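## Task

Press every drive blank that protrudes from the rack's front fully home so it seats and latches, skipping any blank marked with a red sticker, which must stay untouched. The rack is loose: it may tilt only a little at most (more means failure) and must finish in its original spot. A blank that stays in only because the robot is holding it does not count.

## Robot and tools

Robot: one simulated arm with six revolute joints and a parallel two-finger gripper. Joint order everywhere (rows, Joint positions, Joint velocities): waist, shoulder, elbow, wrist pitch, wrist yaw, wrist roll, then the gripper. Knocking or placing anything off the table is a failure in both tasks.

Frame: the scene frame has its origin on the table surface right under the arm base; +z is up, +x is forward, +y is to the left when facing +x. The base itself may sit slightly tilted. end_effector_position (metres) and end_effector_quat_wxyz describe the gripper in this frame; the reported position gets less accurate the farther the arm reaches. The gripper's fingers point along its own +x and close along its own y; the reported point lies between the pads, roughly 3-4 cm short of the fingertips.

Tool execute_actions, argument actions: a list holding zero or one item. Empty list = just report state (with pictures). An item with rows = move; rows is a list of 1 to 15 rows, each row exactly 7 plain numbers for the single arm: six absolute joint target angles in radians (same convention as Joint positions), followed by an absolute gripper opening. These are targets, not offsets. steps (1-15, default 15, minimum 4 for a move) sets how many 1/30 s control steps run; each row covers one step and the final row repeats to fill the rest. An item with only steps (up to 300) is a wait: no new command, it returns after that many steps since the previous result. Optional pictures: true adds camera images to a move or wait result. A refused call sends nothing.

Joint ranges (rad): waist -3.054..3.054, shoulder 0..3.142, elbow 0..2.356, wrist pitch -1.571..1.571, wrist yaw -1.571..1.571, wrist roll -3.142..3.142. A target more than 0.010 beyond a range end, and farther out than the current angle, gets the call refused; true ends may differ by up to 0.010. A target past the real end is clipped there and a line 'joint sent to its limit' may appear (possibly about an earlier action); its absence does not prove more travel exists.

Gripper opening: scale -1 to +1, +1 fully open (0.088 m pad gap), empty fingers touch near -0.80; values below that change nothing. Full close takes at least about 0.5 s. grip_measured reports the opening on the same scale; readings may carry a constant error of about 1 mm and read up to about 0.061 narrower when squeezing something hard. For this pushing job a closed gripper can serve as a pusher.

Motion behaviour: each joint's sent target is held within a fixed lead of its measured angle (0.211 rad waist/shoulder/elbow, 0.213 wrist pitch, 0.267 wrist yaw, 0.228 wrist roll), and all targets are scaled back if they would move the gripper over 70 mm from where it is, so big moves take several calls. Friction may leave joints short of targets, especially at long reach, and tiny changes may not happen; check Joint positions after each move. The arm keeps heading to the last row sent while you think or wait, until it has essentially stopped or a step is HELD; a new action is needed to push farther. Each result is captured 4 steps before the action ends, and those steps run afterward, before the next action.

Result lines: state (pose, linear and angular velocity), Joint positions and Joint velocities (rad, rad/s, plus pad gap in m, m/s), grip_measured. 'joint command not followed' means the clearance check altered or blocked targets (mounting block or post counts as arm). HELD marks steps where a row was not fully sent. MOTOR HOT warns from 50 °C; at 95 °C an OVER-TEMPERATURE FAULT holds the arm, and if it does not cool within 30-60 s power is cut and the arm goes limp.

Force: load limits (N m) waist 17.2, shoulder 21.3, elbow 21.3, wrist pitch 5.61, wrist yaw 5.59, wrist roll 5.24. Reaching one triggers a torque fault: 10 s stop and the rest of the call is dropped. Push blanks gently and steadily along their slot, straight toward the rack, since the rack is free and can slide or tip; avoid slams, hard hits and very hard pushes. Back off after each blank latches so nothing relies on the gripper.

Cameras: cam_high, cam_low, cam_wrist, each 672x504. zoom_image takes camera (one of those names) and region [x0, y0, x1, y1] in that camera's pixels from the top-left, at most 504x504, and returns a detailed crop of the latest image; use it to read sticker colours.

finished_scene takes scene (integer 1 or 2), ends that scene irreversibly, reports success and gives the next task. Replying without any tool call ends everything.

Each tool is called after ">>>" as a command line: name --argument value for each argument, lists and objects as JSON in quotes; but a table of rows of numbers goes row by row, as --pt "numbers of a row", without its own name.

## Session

>>> execute_actions --actions '[]'

Scene clock: 0.00 s of 4500.00 s.
end_effector_position=(+0.3344, -0.1439, +0.1852) grip_measured=+0.823 end_effector_quat_wxyz=(-0.151, +0.854, -0.418, -0.271) end_effector_velocity=(-0.000, +0.002, -0.002) end_effector_angular_velocity=(+0.020, -0.000, +0.008)
Joint positions: [-0.356  1.271  0.669 -0.03   0.419 -2.606  0.079]
Joint velocities: [-0.002 -0.002 -0.002 -0.007 -0.022  0.007 -0.   ]
Heat: hottest wrist roll 26 °C (+0.0 °C/min).

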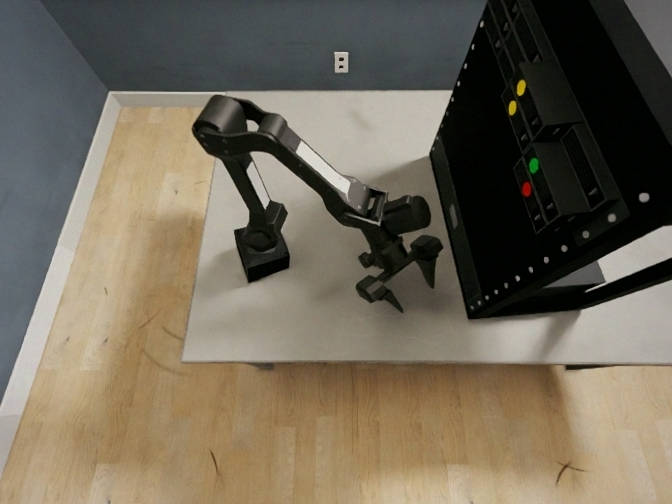

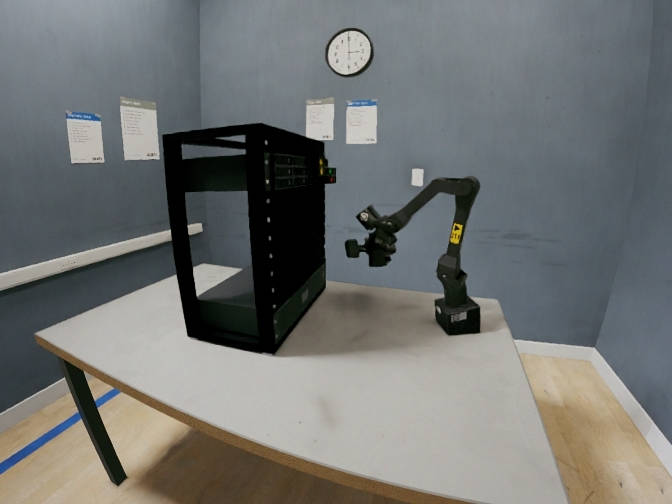

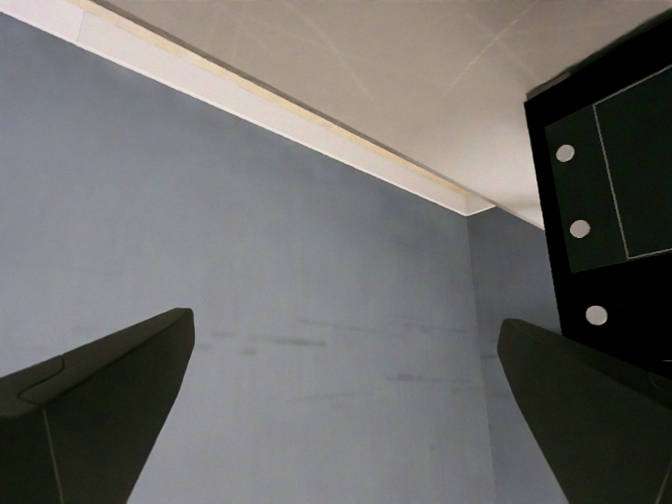

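>>> execute_actions --actions '[{"rows":[[-0.35,0.75,0.8,-0.03,0.1,-1.5,-1]]}]'

>>> execute_actions --actions '[{"rows":[[-0.35,0.75,1.0,-0.08,-0.3,0.08,-1]]}]'

>>> execute_actions --actions '[{"steps":30}]' --pictures true

Scene clock: 0.50 s of 4500.00 s.
end_effector_position=(+0.3556, -0.0941, +0.3175) grip_measured=-0.389 end_effector_quat_wxyz=(-0.379, +0.881, -0.275, -0.073) end_effector_velocity=(-0.100, +0.125, +0.424) end_effector_angular_velocity=(+0.815, -1.724, +0.017)
Joint positions: [-0.354  0.959  0.763 -0.031  0.155 -2.236  0.02 ]
Joint velocities: [-0.002 -1.126  0.134 -0.007 -0.315  1.223 -0.176]
Heat: hottest wrist roll 26 °C (+0.0 °C/min).
Steps of this call (steps 1 to 4: nothing new was sent; steps 5 to 15: the first 11 steps of this action). Readings (joint positions):
5: [-0.357 1.260 0.673 -0.034 0.399 -2.587]
6: [-0.357 1.244 0.676 -0.039 0.359 -2.556]
8: [-0.356 1.195 0.694 -0.037 0.291 -2.495]
12: [-0.355 1.068 0.744 -0.031 0.197 -2.355]
15: the state above

Scene clock: 1.00 s of 4500.00 s.
end_effector_position=(+0.3313, -0.0047, +0.4669) grip_measured=-0.812 end_effector_quat_wxyz=(+0.684, -0.729, +0.006, +0.004) end_effector_velocity=(-0.014, +0.052, +0.029) end_effector_angular_velocity=(+1.492, -0.022, +0.280)
Joint positions: [-0.352  0.751  0.981 -0.072 -0.26  -1.523  0.   ]
Joint velocities: [-0.002 -0.027  0.09  -0.066 -0.3    1.502  0.   ]
Heat: hottest elbow 26 °C (+0.0 °C/min).
Steps of this call (steps 1 to 4: the last 4 steps of your previous action; steps 5 to 15: the first 11 steps of this action). Readings (joint positions):
5: [-0.355 0.801 0.798 -0.038 0.097 -2.002]
6: [-0.354 0.794 0.824 -0.046 0.051 -1.968]
8: [-0.354 0.788 0.881 -0.055 -0.048 -1.884]
12: [-0.352 0.762 0.960 -0.066 -0.215 -1.677]
15: the state above

Scene clock: 2.00 s of 4500.00 s.
end_effector_position=(+0.3309, +0.0005, +0.4666) grip_measured=-0.812 end_effector_quat_wxyz=(+0.998, -0.065, +0.010, +0.016) end_effector_velocity=(-0.001, -0.001, +0.000) end_effector_angular_velocity=(+0.813, +0.026, -0.027)
Joint positions: [-0.352  0.751  0.984 -0.079 -0.294 -0.02   0.   ]
Joint velocities: [-0.002 -0.002  0.002 -0.007  0.007  0.813  0.   ]
Heat: hottest elbow 26 °C (+0.0 °C/min).
Kept back: nothing.
Steps of this call (steps 1 to 4: the last 4 steps of your previous action; steps 5 to 30: the robot went on to your last target). Readings (joint positions):
1: [-0.352 0.751 0.983 -0.074 -0.268 -1.472]
2: [-0.352 0.751 0.983 -0.076 -0.275 -1.420]
4: [-0.352 0.751 0.983 -0.079 -0.283 -1.318]
8: [-0.352 0.751 0.984 -0.079 -0.291 -1.113]
30: the state above

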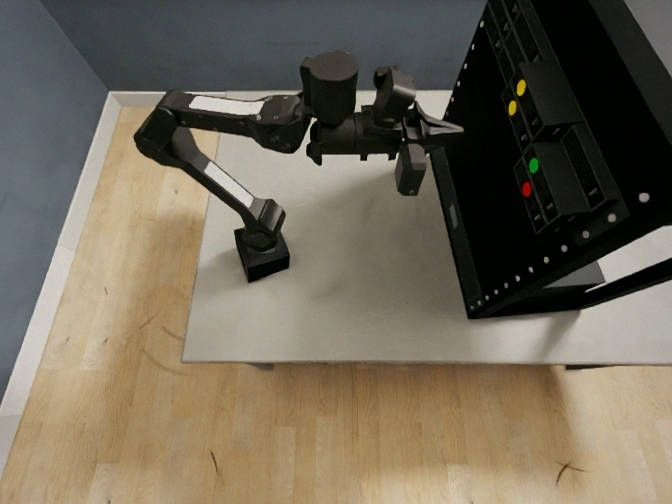

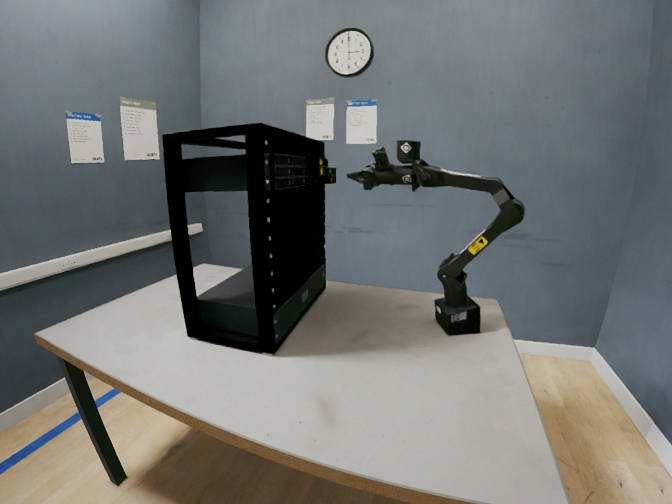

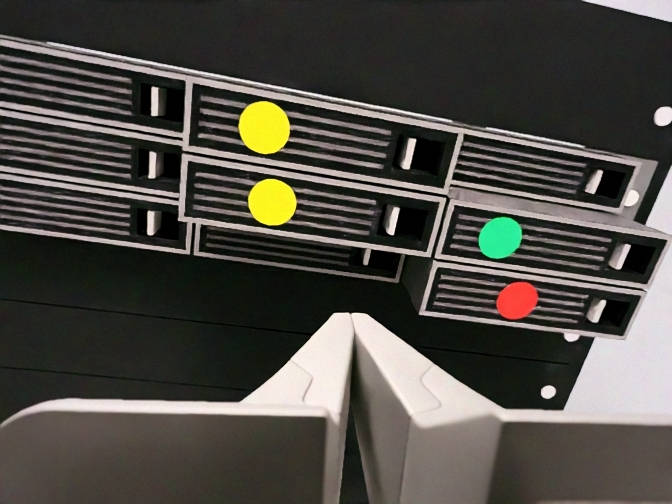

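>>> execute_actions --actions '[{"rows":[[-0.18,0.8,1.1,-0.09,-0.08,0.04,-1],[-0.18,0.8,1.1,-0.09,-0.08,0.04,-1],[-0.18,0.8,1.1,-0.09,-0.08,0.04,-1],[-0.18,0.92,1.2,-0.10,-0.08,0.04,-1]]}]'

>>> execute_actions --actions '[{"steps":12}]' --pictures true

Scene clock: 2.57 s of 4500.00 s.
end_effector_position=(+0.3641, +0.0133, +0.5003) grip_measured=-0.812 end_effector_quat_wxyz=(+1.000, -0.020, -0.003, -0.003) end_effector_velocity=(+0.047, -0.003, -0.037) end_effector_angular_velocity=(+0.020, +0.149, -0.043)
Joint positions: [-0.191  0.899  1.17  -0.098 -0.097  0.048  0.   ]
Joint velocities: [ 0.066  0.164  0.061 -0.051  0.095 -0.007  0.   ]
Heat: hottest elbow 26 °C (+0.0 °C/min).
Steps of this call (steps 1 to 6: the robot went on to your last target; steps 7 to 17: the first 11 steps of this action). Readings (joint positions):
7: [-0.332 0.755 0.995 -0.088 -0.258 0.057]
8: [-0.295 0.765 1.012 -0.089 -0.216 0.057]
10: [-0.241 0.797 1.059 -0.094 -0.165 0.054]
14: [-0.201 0.876 1.156 -0.092 -0.111 0.049]
17: the state above

Scene clock: 2.97 s of 4500.00 s.
end_effector_position=(+0.3671, +0.0136, +0.5022) grip_measured=-0.812 end_effector_quat_wxyz=(+1.000, -0.020, -0.003, -0.005) end_effector_velocity=(+0.001, -0.001, -0.000) end_effector_angular_velocity=(+0.008, -0.003, -0.005)
Joint positions: [-0.184  0.912  1.184 -0.099 -0.086  0.047  0.   ]
Joint velocities: [ 0.002  0.002 -0.002  0.007  0.007  0.007  0.   ]
Heat: hottest elbow 26 °C (+0.0 °C/min).
Kept back: nothing.
Steps of this call (steps 1 to 4: the last 4 steps of your previous action; steps 5 to 12: the robot went on to your last target). Readings (joint positions):
1: [-0.189 0.904 1.172 -0.099 -0.094 0.047]
2: [-0.187 0.907 1.173 -0.099 -0.092 0.047]
4: [-0.186 0.911 1.177 -0.099 -0.089 0.047]
8: [-0.184 0.912 1.182 -0.099 -0.087 0.047]
12: the state above

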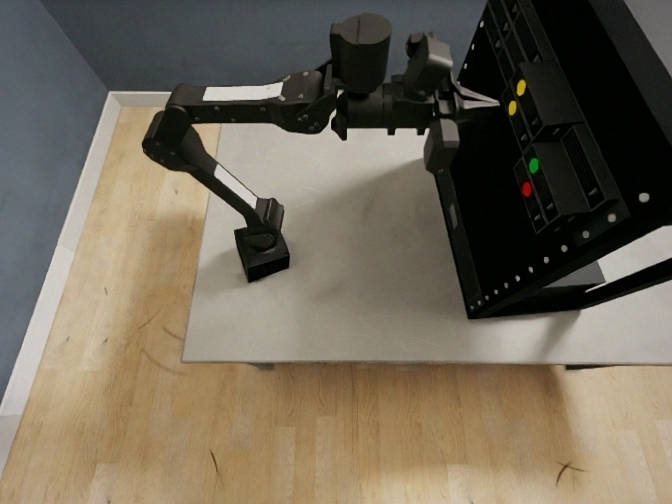

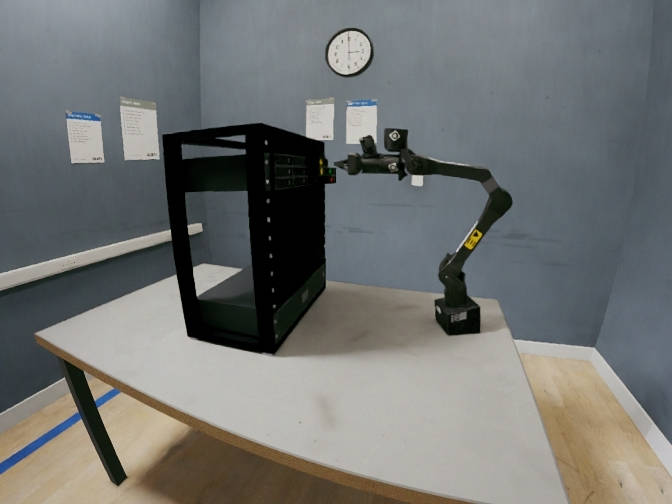

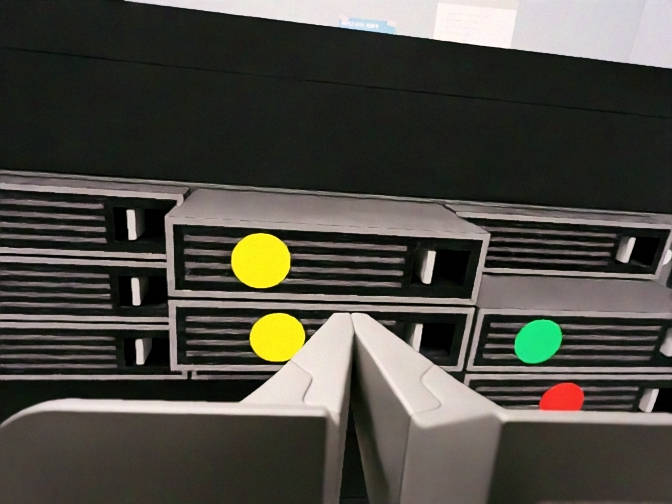

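>>> execute_actions --actions '[{"rows":[[-0.18,0.92,1.225,-0.125,-0.08,0.04,-1],[-0.18,0.94,1.235,-0.115,-0.08,0.04,-1],[-0.18,0.96,1.244,-0.104,-0.08,0.04,-1],[-0.18,0.98,1.253,-0.093,-0.08,0.04,-1],[-0.18,0.995,1.26,-0.085,-0.08,0.04,-1],[-0.18,1.01,1.267,-0.077,-0.08,0.04,-1],[-0.18,1.025,1.274,-0.069,-0.08,0.04,-1],[-0.18,1.04,1.281,-0.061,-0.08,0.04,-1],[-0.18,1.055,1.289,-0.053,-0.08,0.04,-1],[-0.18,1.07,1.297,-0.046,-0.08,0.04,-1]]}]'

>>> execute_actions --actions '[{"steps":12}]' --pictures true

Scene clock: 3.60 s of 4500.00 s.
end_effector_position=(+0.3969, +0.0114, +0.5072) grip_measured=-0.812 end_effector_quat_wxyz=(+1.000, -0.020, -0.003, -0.005) end_effector_velocity=(+0.115, -0.016, -0.042) end_effector_angular_velocity=(+0.001, +0.104, -0.009)
Joint positions: [-0.183  1.026  1.264 -0.065 -0.086  0.046  0.   ]
Joint velocities: [-0.007  0.393  0.149  0.139 -0.007 -0.007  0.   ]
Heat: hottest elbow 26 °C (+0.0 °C/min).
Steps of this call (steps 1 to 8: the robot went on to your last target; steps 9 to 19: the first 11 steps of this action). Readings (joint positions):
9: [-0.183 0.913 1.187 -0.105 -0.086 0.047]
10: [-0.183 0.917 1.193 -0.109 -0.086 0.047]
12: [-0.183 0.932 1.211 -0.106 -0.086 0.046]
16: [-0.183 0.983 1.245 -0.084 -0.086 0.046]
19: the state above

Scene clock: 4.00 s of 4500.00 s.
end_effector_position=(+0.4048, +0.0104, +0.5039) grip_measured=-0.812 end_effector_quat_wxyz=(+1.000, -0.020, +0.001, -0.005) end_effector_velocity=(+0.002, +0.002, -0.003) end_effector_angular_velocity=(-0.021, +0.014, +0.018)
Joint positions: [-0.183  1.053  1.274 -0.056 -0.085  0.046  0.   ]
Joint velocities: [-0.002  0.007  0.002 -0.007 -0.022 -0.022  0.   ]
Heat: hottest elbow 27 °C (+0.0 °C/min).
Kept back: nothing.
Steps of this call (steps 1 to 4: the last 4 steps of your previous action; steps 5 to 12: the robot went on to your last target). Readings (joint positions):
1: [-0.183 1.037 1.268 -0.061 -0.086 0.046]
2: [-0.183 1.045 1.269 -0.058 -0.085 0.046]
4: [-0.183 1.049 1.272 -0.057 -0.085 0.046]
8: [-0.183 1.051 1.273 -0.057 -0.085 0.046]
12: the state above

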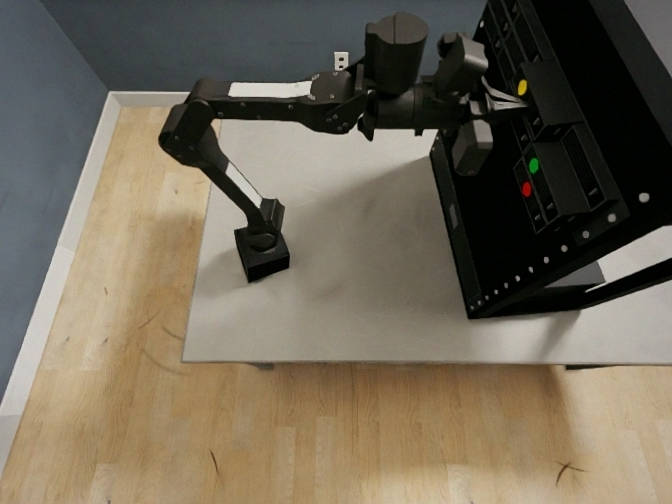

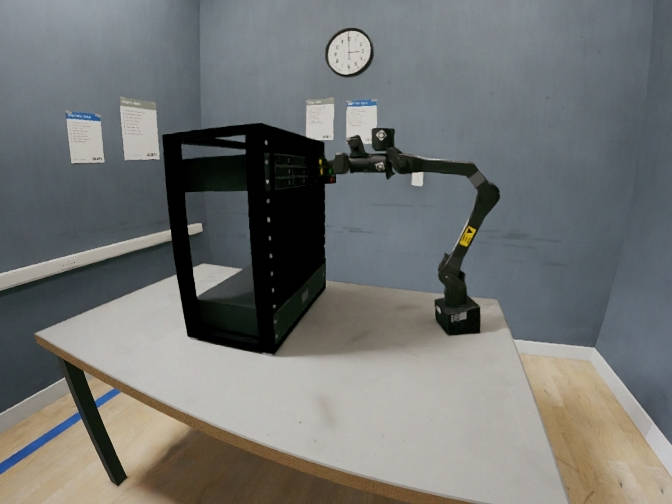

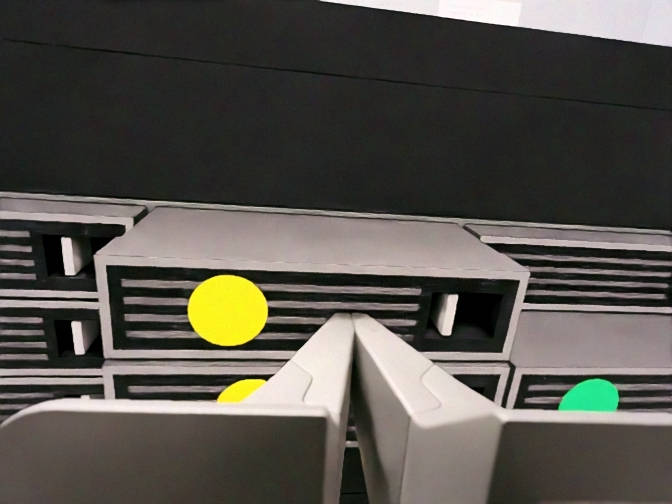

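>>> execute_actions --actions '[{"rows":[[-0.18,1.08,1.31,-0.044,-0.08,0.04,-1],[-0.18,1.09,1.317,-0.041,-0.08,0.04,-1],[-0.18,1.10,1.324,-0.038,-0.08,0.04,-1],[-0.18,1.11,1.331,-0.035,-0.08,0.04,-1],[-0.18,1.12,1.338,-0.032,-0.08,0.04,-1],[-0.18,1.13,1.345,-0.029,-0.08,0.04,-1],[-0.18,1.14,1.352,-0.026,-0.08,0.04,-1],[-0.18,1.15,1.359,-0.023,-0.08,0.04,-1],[-0.18,1.16,1.366,-0.02,-0.08,0.04,-1],[-0.18,1.17,1.373,-0.017,-0.08,0.04,-1],[-0.18,1.18,1.38,-0.014,-0.08,0.04,-1],[-0.18,1.19,1.387,-0.011,-0.08,0.04,-1]]}]'

>>> execute_actions --actions '[{"steps":15}]' --pictures true

Scene clock: 4.57 s of 4500.00 s.
end_effector_position=(+0.4256, +0.0102, +0.5075) grip_measured=-0.812 end_effector_quat_wxyz=(+1.000, -0.020, -0.002, -0.003) end_effector_velocity=(+0.066, -0.004, +0.021) end_effector_angular_velocity=(+0.004, -0.031, +0.008)
Joint positions: [-0.178  1.131  1.335 -0.032 -0.085  0.046  0.   ]
Joint velocities: [-0.002  0.256  0.237  0.051 -0.007  0.007  0.   ]
Heat: hottest elbow 27 °C (+0.0 °C/min).
Steps of this call (steps 1 to 6: the robot went on to your last target; steps 7 to 17: the first 11 steps of this action). Readings (joint positions):
7: [-0.183 1.055 1.276 -0.055 -0.085 0.046]
8: [-0.183 1.058 1.279 -0.055 -0.085 0.046]
10: [-0.182 1.070 1.288 -0.052 -0.085 0.046]
14: [-0.179 1.103 1.313 -0.042 -0.085 0.046]
17: the state above

Scene clock: 5.07 s of 4500.00 s.
end_effector_position=(+0.4350, +0.0096, +0.5110) grip_measured=-0.812 end_effector_quat_wxyz=(+1.000, -0.020, -0.007, -0.003) end_effector_velocity=(-0.001, +0.005, +0.003) end_effector_angular_velocity=(-0.008, -0.010, +0.025)
Joint positions: [-0.178  1.166  1.367 -0.019 -0.085  0.046  0.   ]
Joint velocities: [ 0.002 -0.002  0.002  0.007 -0.022 -0.007  0.   ]
Heat: hottest elbow 27 °C (+11.8 °C/min).
Kept back: nothing.
Steps of this call (steps 1 to 4: the last 4 steps of your previous action; steps 5 to 15: the robot went on to your last target). Readings (joint positions):
1: [-0.178 1.139 1.342 -0.029 -0.085 0.046]
2: [-0.178 1.147 1.349 -0.026 -0.085 0.046]
4: [-0.178 1.155 1.357 -0.024 -0.085 0.046]
8: [-0.178 1.163 1.364 -0.021 -0.085 0.046]
15: the state above

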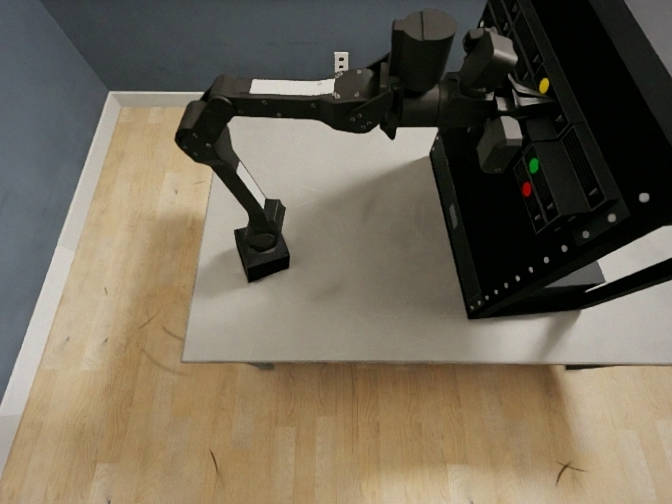

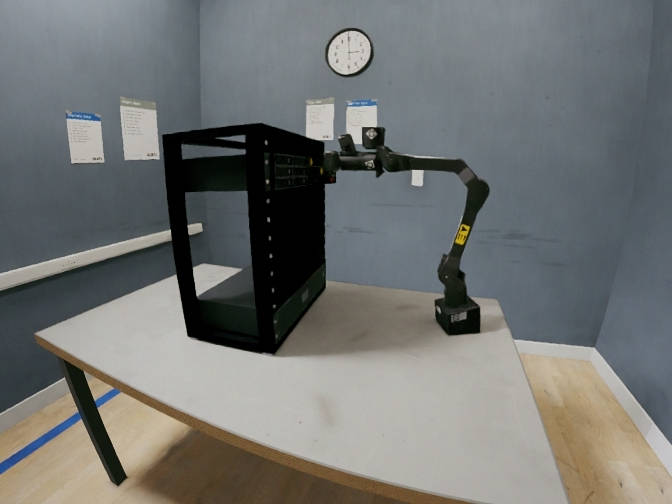

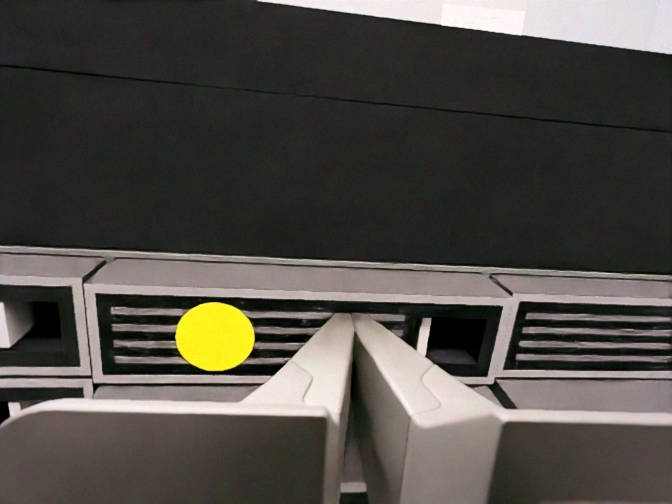

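>>> execute_actions --actions '[{"rows":[[-0.18,1.2,1.388,-0.005,-0.08,0.04,-1],[-0.18,1.2,1.388,-0.005,-0.08,0.04,-1],[-0.18,1.21,1.392,0,-0.08,0.04,-1],[-0.18,1.21,1.392,0,-0.08,0.04,-1],[-0.18,1.225,1.397,0.005,-0.08,0.04,-1]]}]' --pictures true

Scene clock: 5.53 s of 4500.00 s.
end_effector_position=(+0.4402, +0.0091, +0.5108) grip_measured=-0.812 end_effector_quat_wxyz=(+1.000, -0.020, -0.008, -0.003) end_effector_velocity=(+0.001, -0.004, -0.003) end_effector_angular_velocity=(+0.007, +0.011, -0.015)
Joint positions: [-0.178  1.185  1.377 -0.008 -0.085  0.046  0.   ]
Joint velocities: [-0.007  0.002 -0.002 -0.007  0.007  0.007  0.   ]
Heat: hottest elbow 27 °C (+10.8 °C/min).
Steps of this call (steps 1 to 3: the robot went on to your last target; steps 4 to 14: the first 11 steps of this action). Readings (joint positions):
4: [-0.178 1.168 1.367 -0.019 -0.085 0.046]
5: [-0.178 1.169 1.368 -0.016 -0.085 0.046]
7: [-0.178 1.175 1.371 -0.012 -0.085 0.046]
11: [-0.178 1.184 1.377 -0.008 -0.085 0.046]
14: the state above

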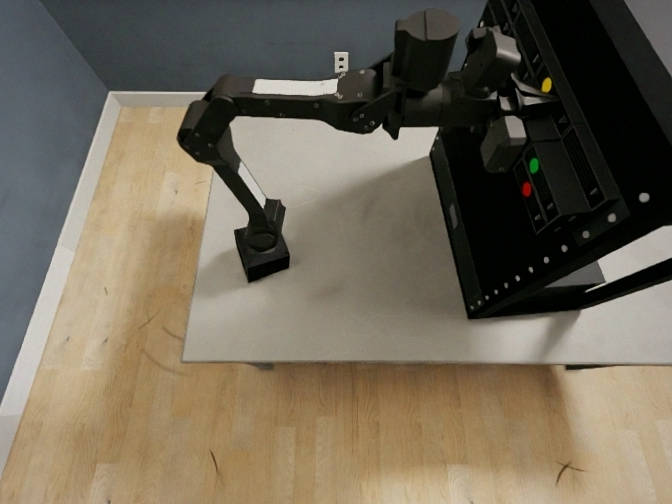

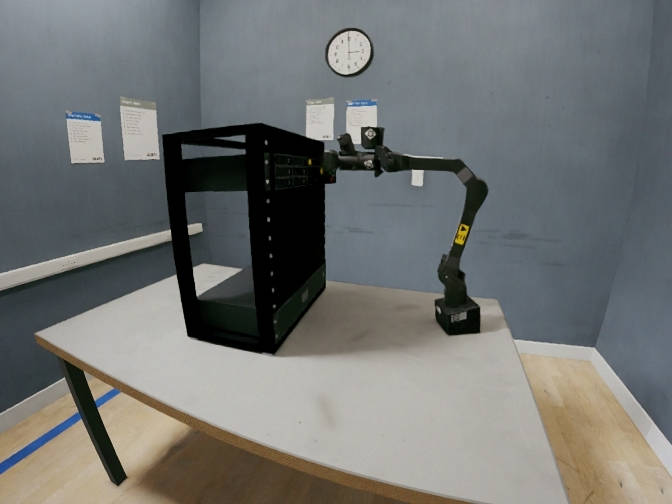

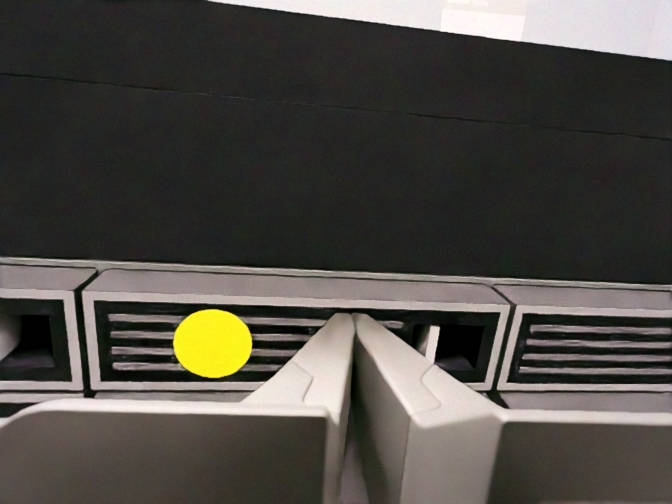

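>>> execute_actions --actions '[{"rows":[[-0.18,1.15,1.36,-0.02,-0.08,0.04,-1],[-0.18,1.1,1.32,-0.04,-0.08,0.04,-1],[-0.18,1.04,1.28,-0.06,-0.08,0.04,-1],[-0.18,0.97,1.24,-0.09,-0.08,0.04,-1],[-0.18,0.96,1.23,-0.09,-0.08,0.04,-1],[-0.18,0.96,1.22,-0.09,-0.08,0.04,-1],[-0.18,0.96,1.2,-0.07,-0.08,0.04,-1],[-0.18,0.96,1.17,-0.04,-0.08,0.04,-1],[-0.18,0.96,1.115,0.015,-0.08,0.04,-1]]}]'

>>> execute_actions --actions '[{"rows":[[-0.18,0.98,1.14,0.024,-0.08,0.04,-1],[-0.18,1.0,1.16,0.033,-0.08,0.04,-1],[-0.18,1.02,1.172,0.042,-0.08,0.04,-1],[-0.18,1.04,1.184,0.05,-0.08,0.04,-1]]}]' --pictures true

Scene clock: 6.20 s of 4500.00 s.
end_effector_position=(+0.3833, +0.0137, +0.5068) grip_measured=-0.812 end_effector_quat_wxyz=(+1.000, -0.022, -0.022, -0.003) end_effector_velocity=(-0.020, -0.008, -0.138) end_effector_angular_velocity=(+0.006, +0.149, -0.003)
Joint positions: [-0.178  0.967  1.195 -0.017 -0.083  0.046  0.   ]
Joint velocities: [ 0.002 -0.198 -0.545  0.198 -0.007 -0.007  0.   ]
Heat: hottest elbow 27 °C (+9.7 °C/min).
Steps of this call (steps 1 to 4: the last 4 steps of your previous action; steps 5 to 9: the robot went on to your last target; steps 10 to 20: the first 11 steps of this action). Readings (joint positions):
10: [-0.178 1.180 1.377 -0.008 -0.085 0.046]
11: [-0.178 1.172 1.373 -0.010 -0.085 0.046]
13: [-0.178 1.131 1.341 -0.028 -0.083 0.046]
17: [-0.178 1.013 1.258 -0.058 -0.083 0.046]
20: the state above

Scene clock: 6.70 s of 4500.00 s.
end_effector_position=(+0.4032, +0.0100, +0.4844) grip_measured=-0.812 end_effector_quat_wxyz=(+1.000, -0.020, -0.007, -0.004) end_effector_velocity=(+0.004, +0.001, +0.010) end_effector_angular_velocity=(-0.024, -0.011, +0.006)
Joint positions: [-0.178  1.025  1.163  0.043 -0.083  0.046  0.   ]
Joint velocities: [-0.002  0.022  0.042 -0.007 -0.007 -0.022  0.   ]
Heat: hottest elbow 27 °C (+9.0 °C/min).
Steps of this call (steps 1 to 4: the last 4 steps of your previous action; steps 5 to 15: the first 11 steps of this action). Readings (joint positions):
5: [-0.178 0.968 1.140 -0.000 -0.083 0.046]
6: [-0.178 0.973 1.140 0.009 -0.083 0.046]
8: [-0.178 0.988 1.147 0.026 -0.083 0.046]
12: [-0.178 1.019 1.161 0.040 -0.083 0.046]
15: the state above

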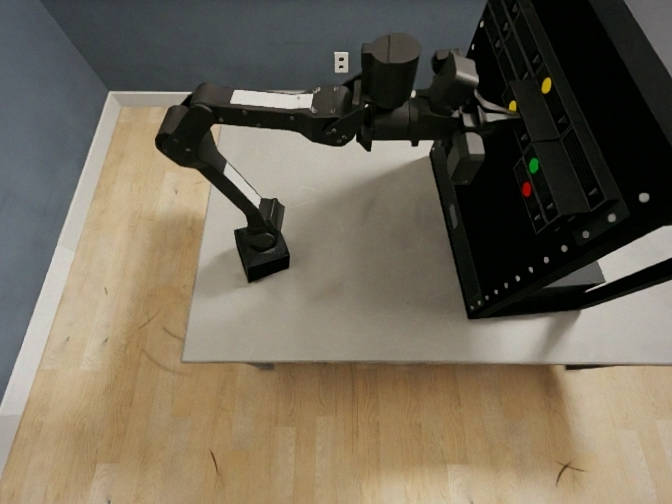

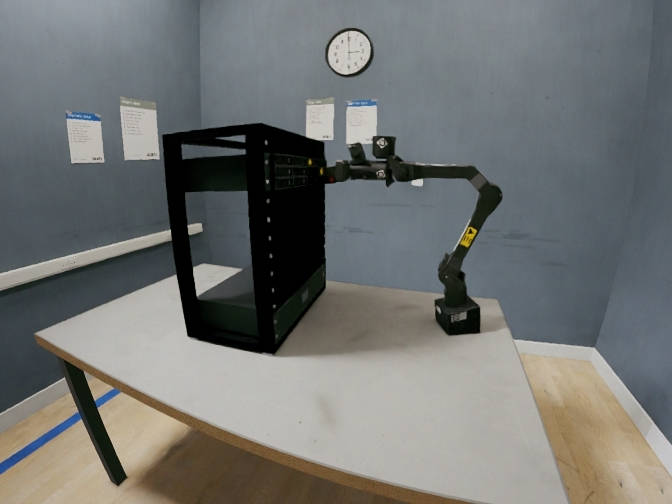

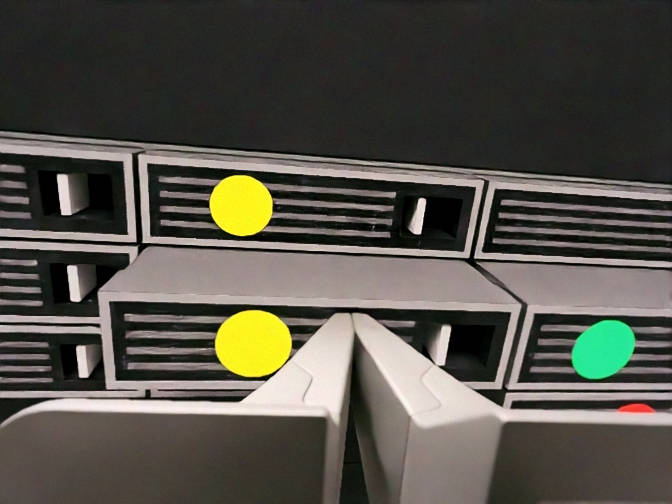

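>>> execute_actions --actions '[{"rows":[[-0.18,1.05,1.184,0.052,-0.08,0.04,-1],[-0.18,1.06,1.186,0.056,-0.08,0.04,-1],[-0.18,1.07,1.19,0.06,-0.08,0.04,-1],[-0.18,1.08,1.195,0.064,-0.08,0.04,-1],[-0.18,1.09,1.2,0.068,-0.08,0.04,-1],[-0.18,1.1,1.206,0.072,-0.08,0.04,-1],[-0.18,1.11,1.212,0.076,-0.08,0.04,-1],[-0.18,1.12,1.218,0.08,-0.08,0.04,-1],[-0.18,1.13,1.224,0.084,-0.08,0.04,-1],[-0.18,1.14,1.23,0.088,-0.08,0.04,-1],[-0.18,1.15,1.236,0.092,-0.08,0.04,-1],[-0.18,1.16,1.242,0.096,-0.08,0.04,-1],[-0.18,1.17,1.248,0.1,-0.08,0.04,-1]]}]'

>>> execute_actions --actions '[{"rows":[[-0.18,1.18,1.254,0.104,-0.08,0.04,-1],[-0.18,1.18,1.254,0.104,-0.08,0.04,-1],[-0.18,1.19,1.26,0.108,-0.08,0.04,-1],[-0.18,1.19,1.26,0.108,-0.08,0.04,-1],[-0.18,1.21,1.272,0.114,-0.08,0.04,-1]]}]' --pictures true

Scene clock: 7.40 s of 4500.00 s.
end_effector_position=(+0.4225, +0.0107, +0.4834) grip_measured=-0.812 end_effector_quat_wxyz=(+1.000, -0.020, -0.008, +0.002) end_effector_velocity=(+0.073, +0.003, -0.003) end_effector_angular_velocity=(-0.019, +0.005, +0.038)
Joint positions: [-0.173  1.096  1.203  0.077 -0.089  0.046  0.   ]
Joint velocities: [ 0.017  0.271  0.173  0.095 -0.022 -0.022  0.   ]
Heat: hottest elbow 28 °C (+16.2 °C/min).
Steps of this call (steps 1 to 4: the last 4 steps of your previous action; steps 5 to 10: the robot went on to your last target; steps 11 to 21: the first 11 steps of this action). Readings (joint positions):
11: [-0.178 1.027 1.163 0.044 -0.083 0.046]
12: [-0.178 1.029 1.164 0.045 -0.083 0.046]
14: [-0.178 1.038 1.168 0.050 -0.084 0.046]
18: [-0.175 1.069 1.186 0.065 -0.086 0.046]
21: the state above

Scene clock: 7.90 s of 4500.00 s.
end_effector_position=(+0.4407, +0.0105, +0.4824) grip_measured=-0.812 end_effector_quat_wxyz=(+1.000, -0.020, -0.008, +0.005) end_effector_velocity=(+0.001, -0.002, -0.001) end_effector_angular_velocity=(+0.008, +0.007, -0.010)
Joint positions: [-0.171  1.164  1.246  0.102 -0.092  0.046  0.   ]
Joint velocities: [-0.002  0.002  0.002 -0.007  0.007  0.007  0.   ]
Heat: hottest elbow 28 °C (+15.2 °C/min).
Steps of this call (steps 1 to 4: the last 4 steps of your previous action; steps 5 to 15: the first 11 steps of this action). Readings (joint positions):
5: [-0.171 1.134 1.227 0.092 -0.091 0.046]
6: [-0.171 1.139 1.230 0.095 -0.091 0.046]
8: [-0.171 1.150 1.237 0.100 -0.092 0.046]
12: [-0.171 1.163 1.246 0.102 -0.092 0.046]
15: the state above

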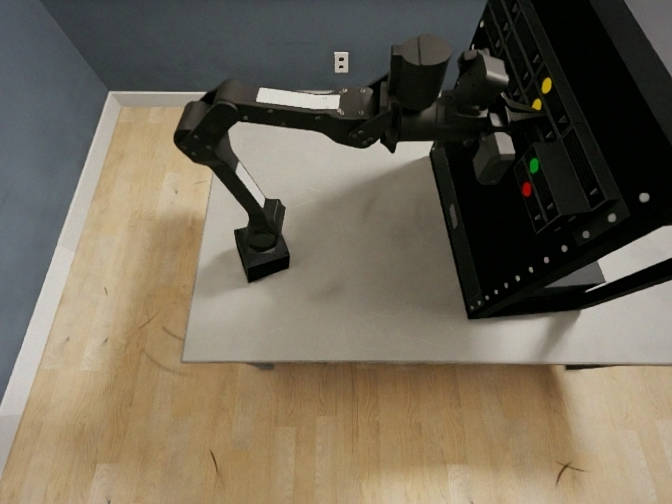

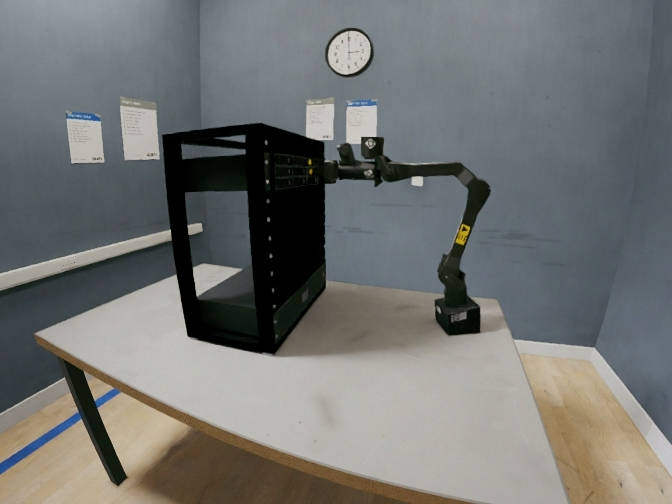

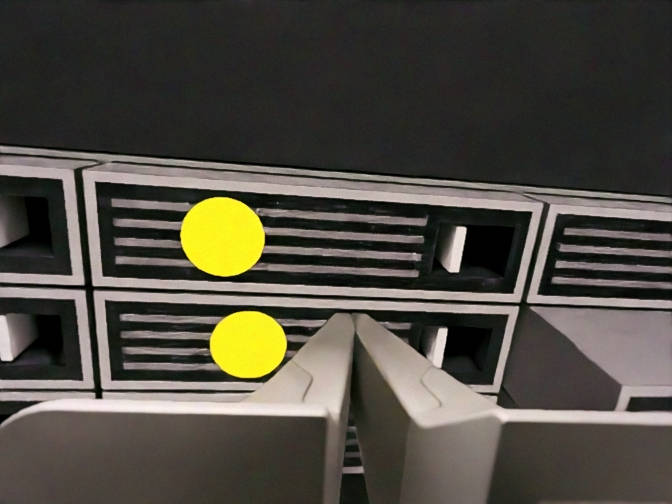

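>>> execute_actions --actions '[{"rows":[[-0.18,1.14,1.23,0.09,-0.08,0.04,-1],[-0.18,1.08,1.2,0.065,-0.08,0.04,-1],[-0.18,1.02,1.17,0.04,-0.08,0.04,-1],[-0.18,0.98,1.13,0.03,-0.08,0.04,-1],[-0.18,0.98,1.13,0.03,-0.08,0.04,-1],[-0.18,0.98,1.13,0.03,-0.08,0.04,-1],[-0.25,0.98,1.13,0.03,-0.12,0.06,-1],[-0.32,0.98,1.13,0.03,-0.16,0.08,-1],[-0.4,0.98,1.13,0.03,-0.22,0.08,-1],[-0.5,1.02,1.14,0.04,-0.3,0.1,-1]]}]'

>>> execute_actions --actions '[{"steps":18}]' --pictures true

Scene clock: 8.50 s of 4500.00 s.
end_effector_position=(+0.3924, -0.0249, +0.4938) grip_measured=-0.812 end_effector_quat_wxyz=(+0.999, -0.026, -0.016, -0.028) end_effector_velocity=(-0.071, -0.336, +0.037) end_effector_angular_velocity=(-0.070, -0.039, -0.603)
Joint positions: [-0.342  1.006  1.162  0.043 -0.195  0.069  0.   ]
Joint velocities: [-1.443 -0.007 -0.002  0.022 -0.813  0.198  0.   ]
Heat: hottest elbow 28 °C (+14.1 °C/min).
Steps of this call (steps 1 to 4: the last 4 steps of your previous action; steps 5 to 7: the robot went on to your last target; steps 8 to 18: the first 11 steps of this action). Readings (joint positions):
8: [-0.171 1.159 1.246 0.101 -0.092 0.046]
9: [-0.171 1.150 1.245 0.098 -0.092 0.046]
11: [-0.174 1.115 1.219 0.074 -0.085 0.046]
15: [-0.207 1.027 1.166 0.046 -0.106 0.047]
18: the state above

Scene clock: 9.10 s of 4500.00 s.
end_effector_position=(+0.3859, -0.0608, +0.4888) grip_measured=-0.812 end_effector_quat_wxyz=(+0.998, -0.024, -0.004, -0.055) end_effector_velocity=(-0.001, -0.001, -0.002) end_effector_angular_velocity=(+0.008, +0.008, +0.009)
Joint positions: [-0.496  1.015  1.153  0.039 -0.294  0.093  0.   ]
Joint velocities: [-0.012 -0.002 -0.002 -0.007 -0.022  0.007  0.   ]
Heat: hottest elbow 28 °C (+13.2 °C/min).
Kept back: nothing.
Steps of this call (steps 1 to 4: the last 4 steps of your previous action; steps 5 to 18: the robot went on to your last target). Readings (joint positions):
1: [-0.385 1.006 1.162 0.044 -0.216 0.075]
2: [-0.418 1.007 1.160 0.042 -0.233 0.080]
4: [-0.456 1.012 1.155 0.039 -0.259 0.086]
8: [-0.484 1.015 1.153 0.039 -0.283 0.091]
18: the state above

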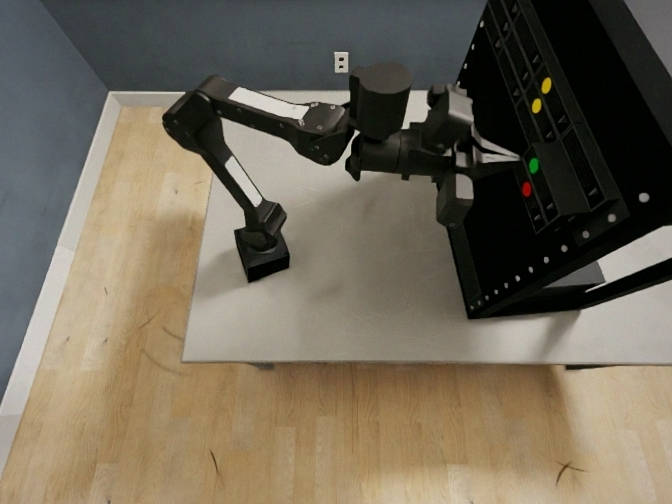

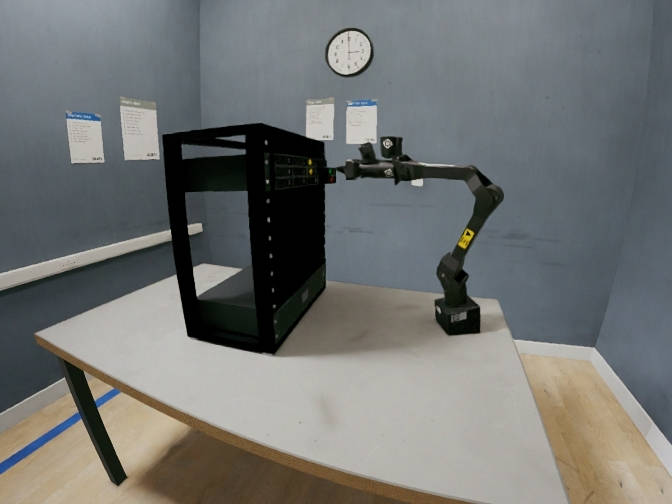

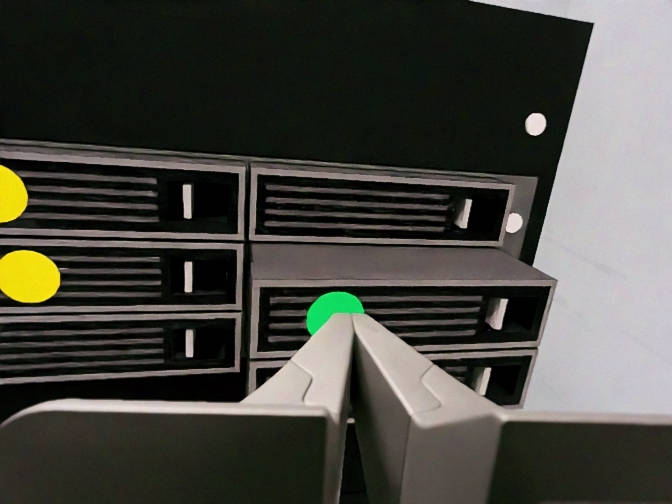

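>>> execute_actions --actions '[{"rows":[[-0.5,1.03,1.12,0.07,-0.3,0.1,-1],[-0.5,1.04,1.12,0.075,-0.3,0.1,-1],[-0.5,1.05,1.13,0.08,-0.3,0.1,-1],[-0.49,1.07,1.15,0.09,-0.3,0.1,-1],[-0.48,1.09,1.175,0.1,-0.29,0.1,-1],[-0.47,1.11,1.19,0.11,-0.28,0.1,-1],[-0.47,1.13,1.203,0.118,-0.28,0.1,-1]]}]'

>>> execute_actions --actions '[{"steps":10}]' --pictures true

Scene clock: 9.63 s of 4500.00 s.
end_effector_position=(+0.4113, -0.0674, +0.4777) grip_measured=-0.812 end_effector_quat_wxyz=(+0.999, -0.021, -0.000, -0.049) end_effector_velocity=(+0.008, -0.014, -0.002) end_effector_angular_velocity=(-0.011, +0.016, -0.076)
Joint positions: [-0.479  1.107  1.171  0.104 -0.29   0.094  0.   ]
Joint velocities: [ 0.007  0.037  0.032 -0.022  0.081 -0.022  0.   ]
Heat: hottest elbow 28 °C (+12.5 °C/min).
Steps of this call (steps 1 to 5: the robot went on to your last target; steps 6 to 16: the first 11 steps of this action). Readings (joint positions):
6: [-0.496 1.015 1.150 0.044 -0.294 0.093]
7: [-0.496 1.017 1.147 0.052 -0.294 0.093]
9: [-0.496 1.028 1.146 0.065 -0.295 0.093]
13: [-0.484 1.081 1.162 0.096 -0.294 0.094]
16: the state above

Scene clock: 9.97 s of 4500.00 s.
end_effector_position=(+0.4133, -0.0676, +0.4781) grip_measured=-0.812 end_effector_quat_wxyz=(+0.999, -0.021, -0.001, -0.049) end_effector_velocity=(+0.002, -0.001, -0.000) end_effector_angular_velocity=(-0.008, -0.002, -0.005)
Joint positions: [-0.476  1.115  1.177  0.109 -0.288  0.094  0.   ]
Joint velocities: [ 0.002  0.007  0.002  0.007  0.007 -0.007  0.   ]
Heat: hottest elbow 28 °C (+12.0 °C/min).
Kept back: nothing.
Steps of this call (steps 1 to 4: the last 4 steps of your previous action; steps 5 to 10: the robot went on to your last target). Readings (joint positions):
1: [-0.478 1.108 1.172 0.104 -0.289 0.094]
2: [-0.478 1.109 1.174 0.104 -0.288 0.094]
4: [-0.477 1.110 1.174 0.106 -0.288 0.094]
8: [-0.476 1.114 1.176 0.108 -0.288 0.094]
10: the state above

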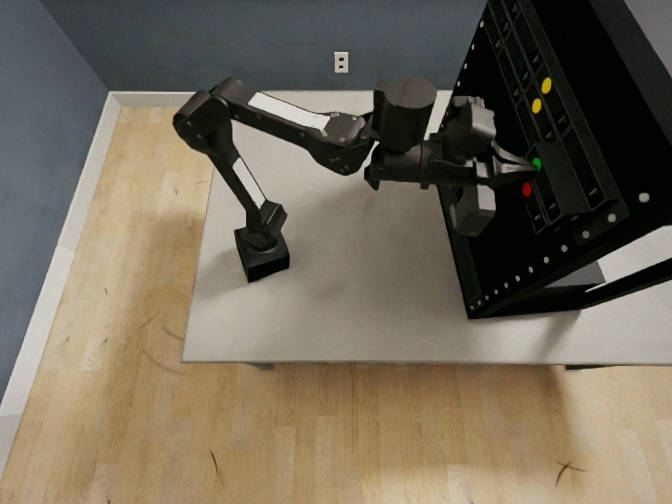

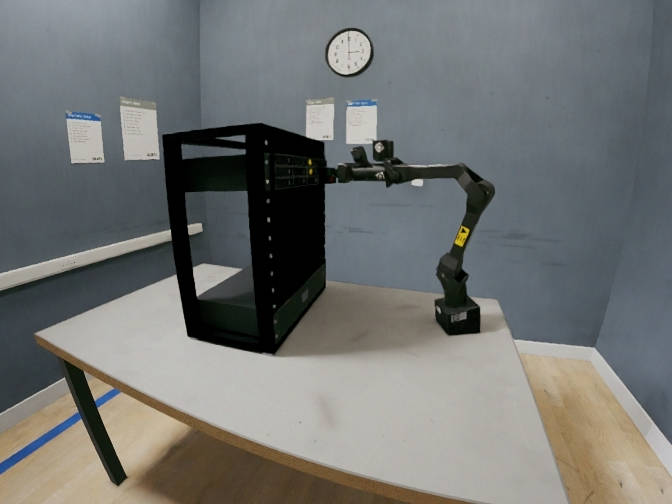

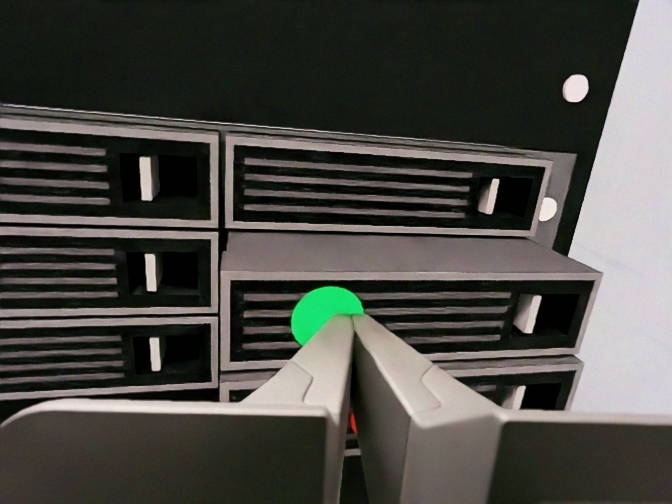

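In contact; push with a slight rise.

>>> execute_actions --actions '[{"rows":[[-0.47,1.14,1.218,0.118,-0.28,0.1,-1],[-0.47,1.15,1.226,0.12,-0.28,0.1,-1],[-0.47,1.16,1.234,0.122,-0.28,0.1,-1],[-0.47,1.17,1.242,0.124,-0.28,0.1,-1],[-0.47,1.18,1.25,0.126,-0.28,0.1,-1],[-0.47,1.19,1.258,0.128,-0.28,0.1,-1],[-0.47,1.2,1.266,0.13,-0.28,0.1,-1],[-0.47,1.21,1.274,0.132,-0.28,0.1,-1],[-0.47,1.22,1.282,0.134,-0.28,0.1,-1],[-0.47,1.23,1.29,0.136,-0.28,0.1,-1],[-0.47,1.24,1.298,0.138,-0.28,0.1,-1],[-0.47,1.25,1.306,0.14,-0.28,0.1,-1]]}]'

>>> execute_actions --actions '[{"rows":[[-0.47,1.26,1.313,0.143,-0.28,0.1,-1],[-0.47,1.26,1.313,0.143,-0.28,0.1,-1],[-0.47,1.275,1.324,0.147,-0.28,0.1,-1]]}]' --pictures true

Scene clock: 10.57 s of 4500.00 s.
end_effector_position=(+0.4316, -0.0727, +0.4861) grip_measured=-0.812 end_effector_quat_wxyz=(+0.999, -0.023, -0.008, -0.046) end_effector_velocity=(+0.068, -0.021, +0.018) end_effector_angular_velocity=(-0.034, -0.030, +0.019)
Joint positions: [-0.473  1.19   1.25   0.125 -0.288  0.094  0.   ]
Joint velocities: [ 0.007  0.276  0.247  0.066 -0.007 -0.022  0.   ]
Heat: hottest elbow 29 °C (+17.0 °C/min).
Steps of this call (steps 1 to 7: the robot went on to your last target; steps 8 to 18: the first 11 steps of this action). Readings (joint positions):
8: [-0.476 1.116 1.179 0.109 -0.288 0.094]
9: [-0.476 1.120 1.182 0.109 -0.288 0.094]
11: [-0.476 1.131 1.195 0.111 -0.288 0.094]
15: [-0.474 1.163 1.226 0.119 -0.288 0.094]
18: the state above

Scene clock: 11.07 s of 4500.00 s.
end_effector_position=(+0.4463, -0.0774, +0.4892) grip_measured=-0.812 end_effector_quat_wxyz=(+0.999, -0.024, -0.011, -0.045) end_effector_velocity=(+0.002, +0.001, -0.004) end_effector_angular_velocity=(-0.033, +0.017, +0.017)
Joint positions: [-0.471  1.249  1.301  0.141 -0.288  0.094  0.   ]
Joint velocities: [-0.002  0.007  0.002 -0.007 -0.022 -0.037  0.   ]
Heat: hottest elbow 29 °C (+16.3 °C/min).
Steps of this call (steps 1 to 4: the last 4 steps of your previous action; steps 5 to 15: the first 11 steps of this action). Readings (joint positions):
5: [-0.472 1.221 1.277 0.131 -0.288 0.094]
6: [-0.472 1.224 1.281 0.133 -0.288 0.094]
8: [-0.472 1.236 1.290 0.137 -0.288 0.094]
12: [-0.471 1.248 1.301 0.141 -0.288 0.094]
15: the state above

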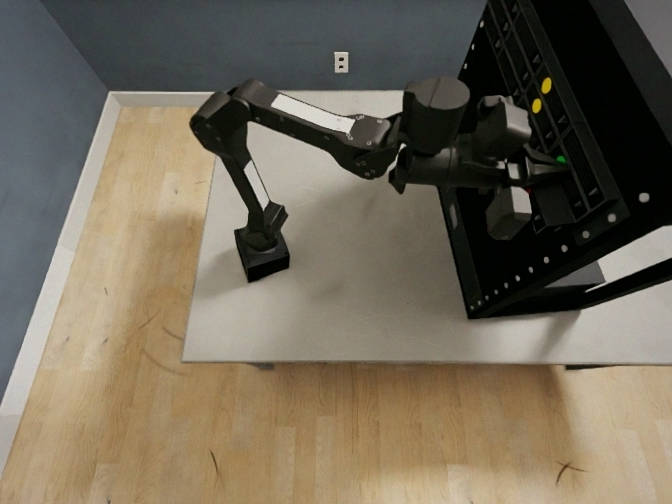

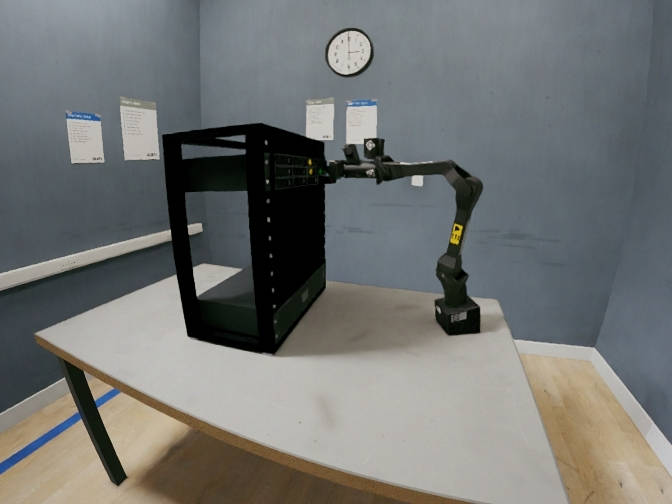

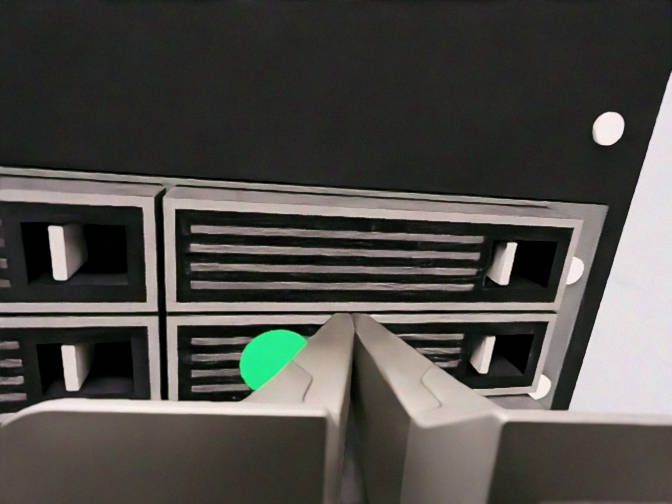

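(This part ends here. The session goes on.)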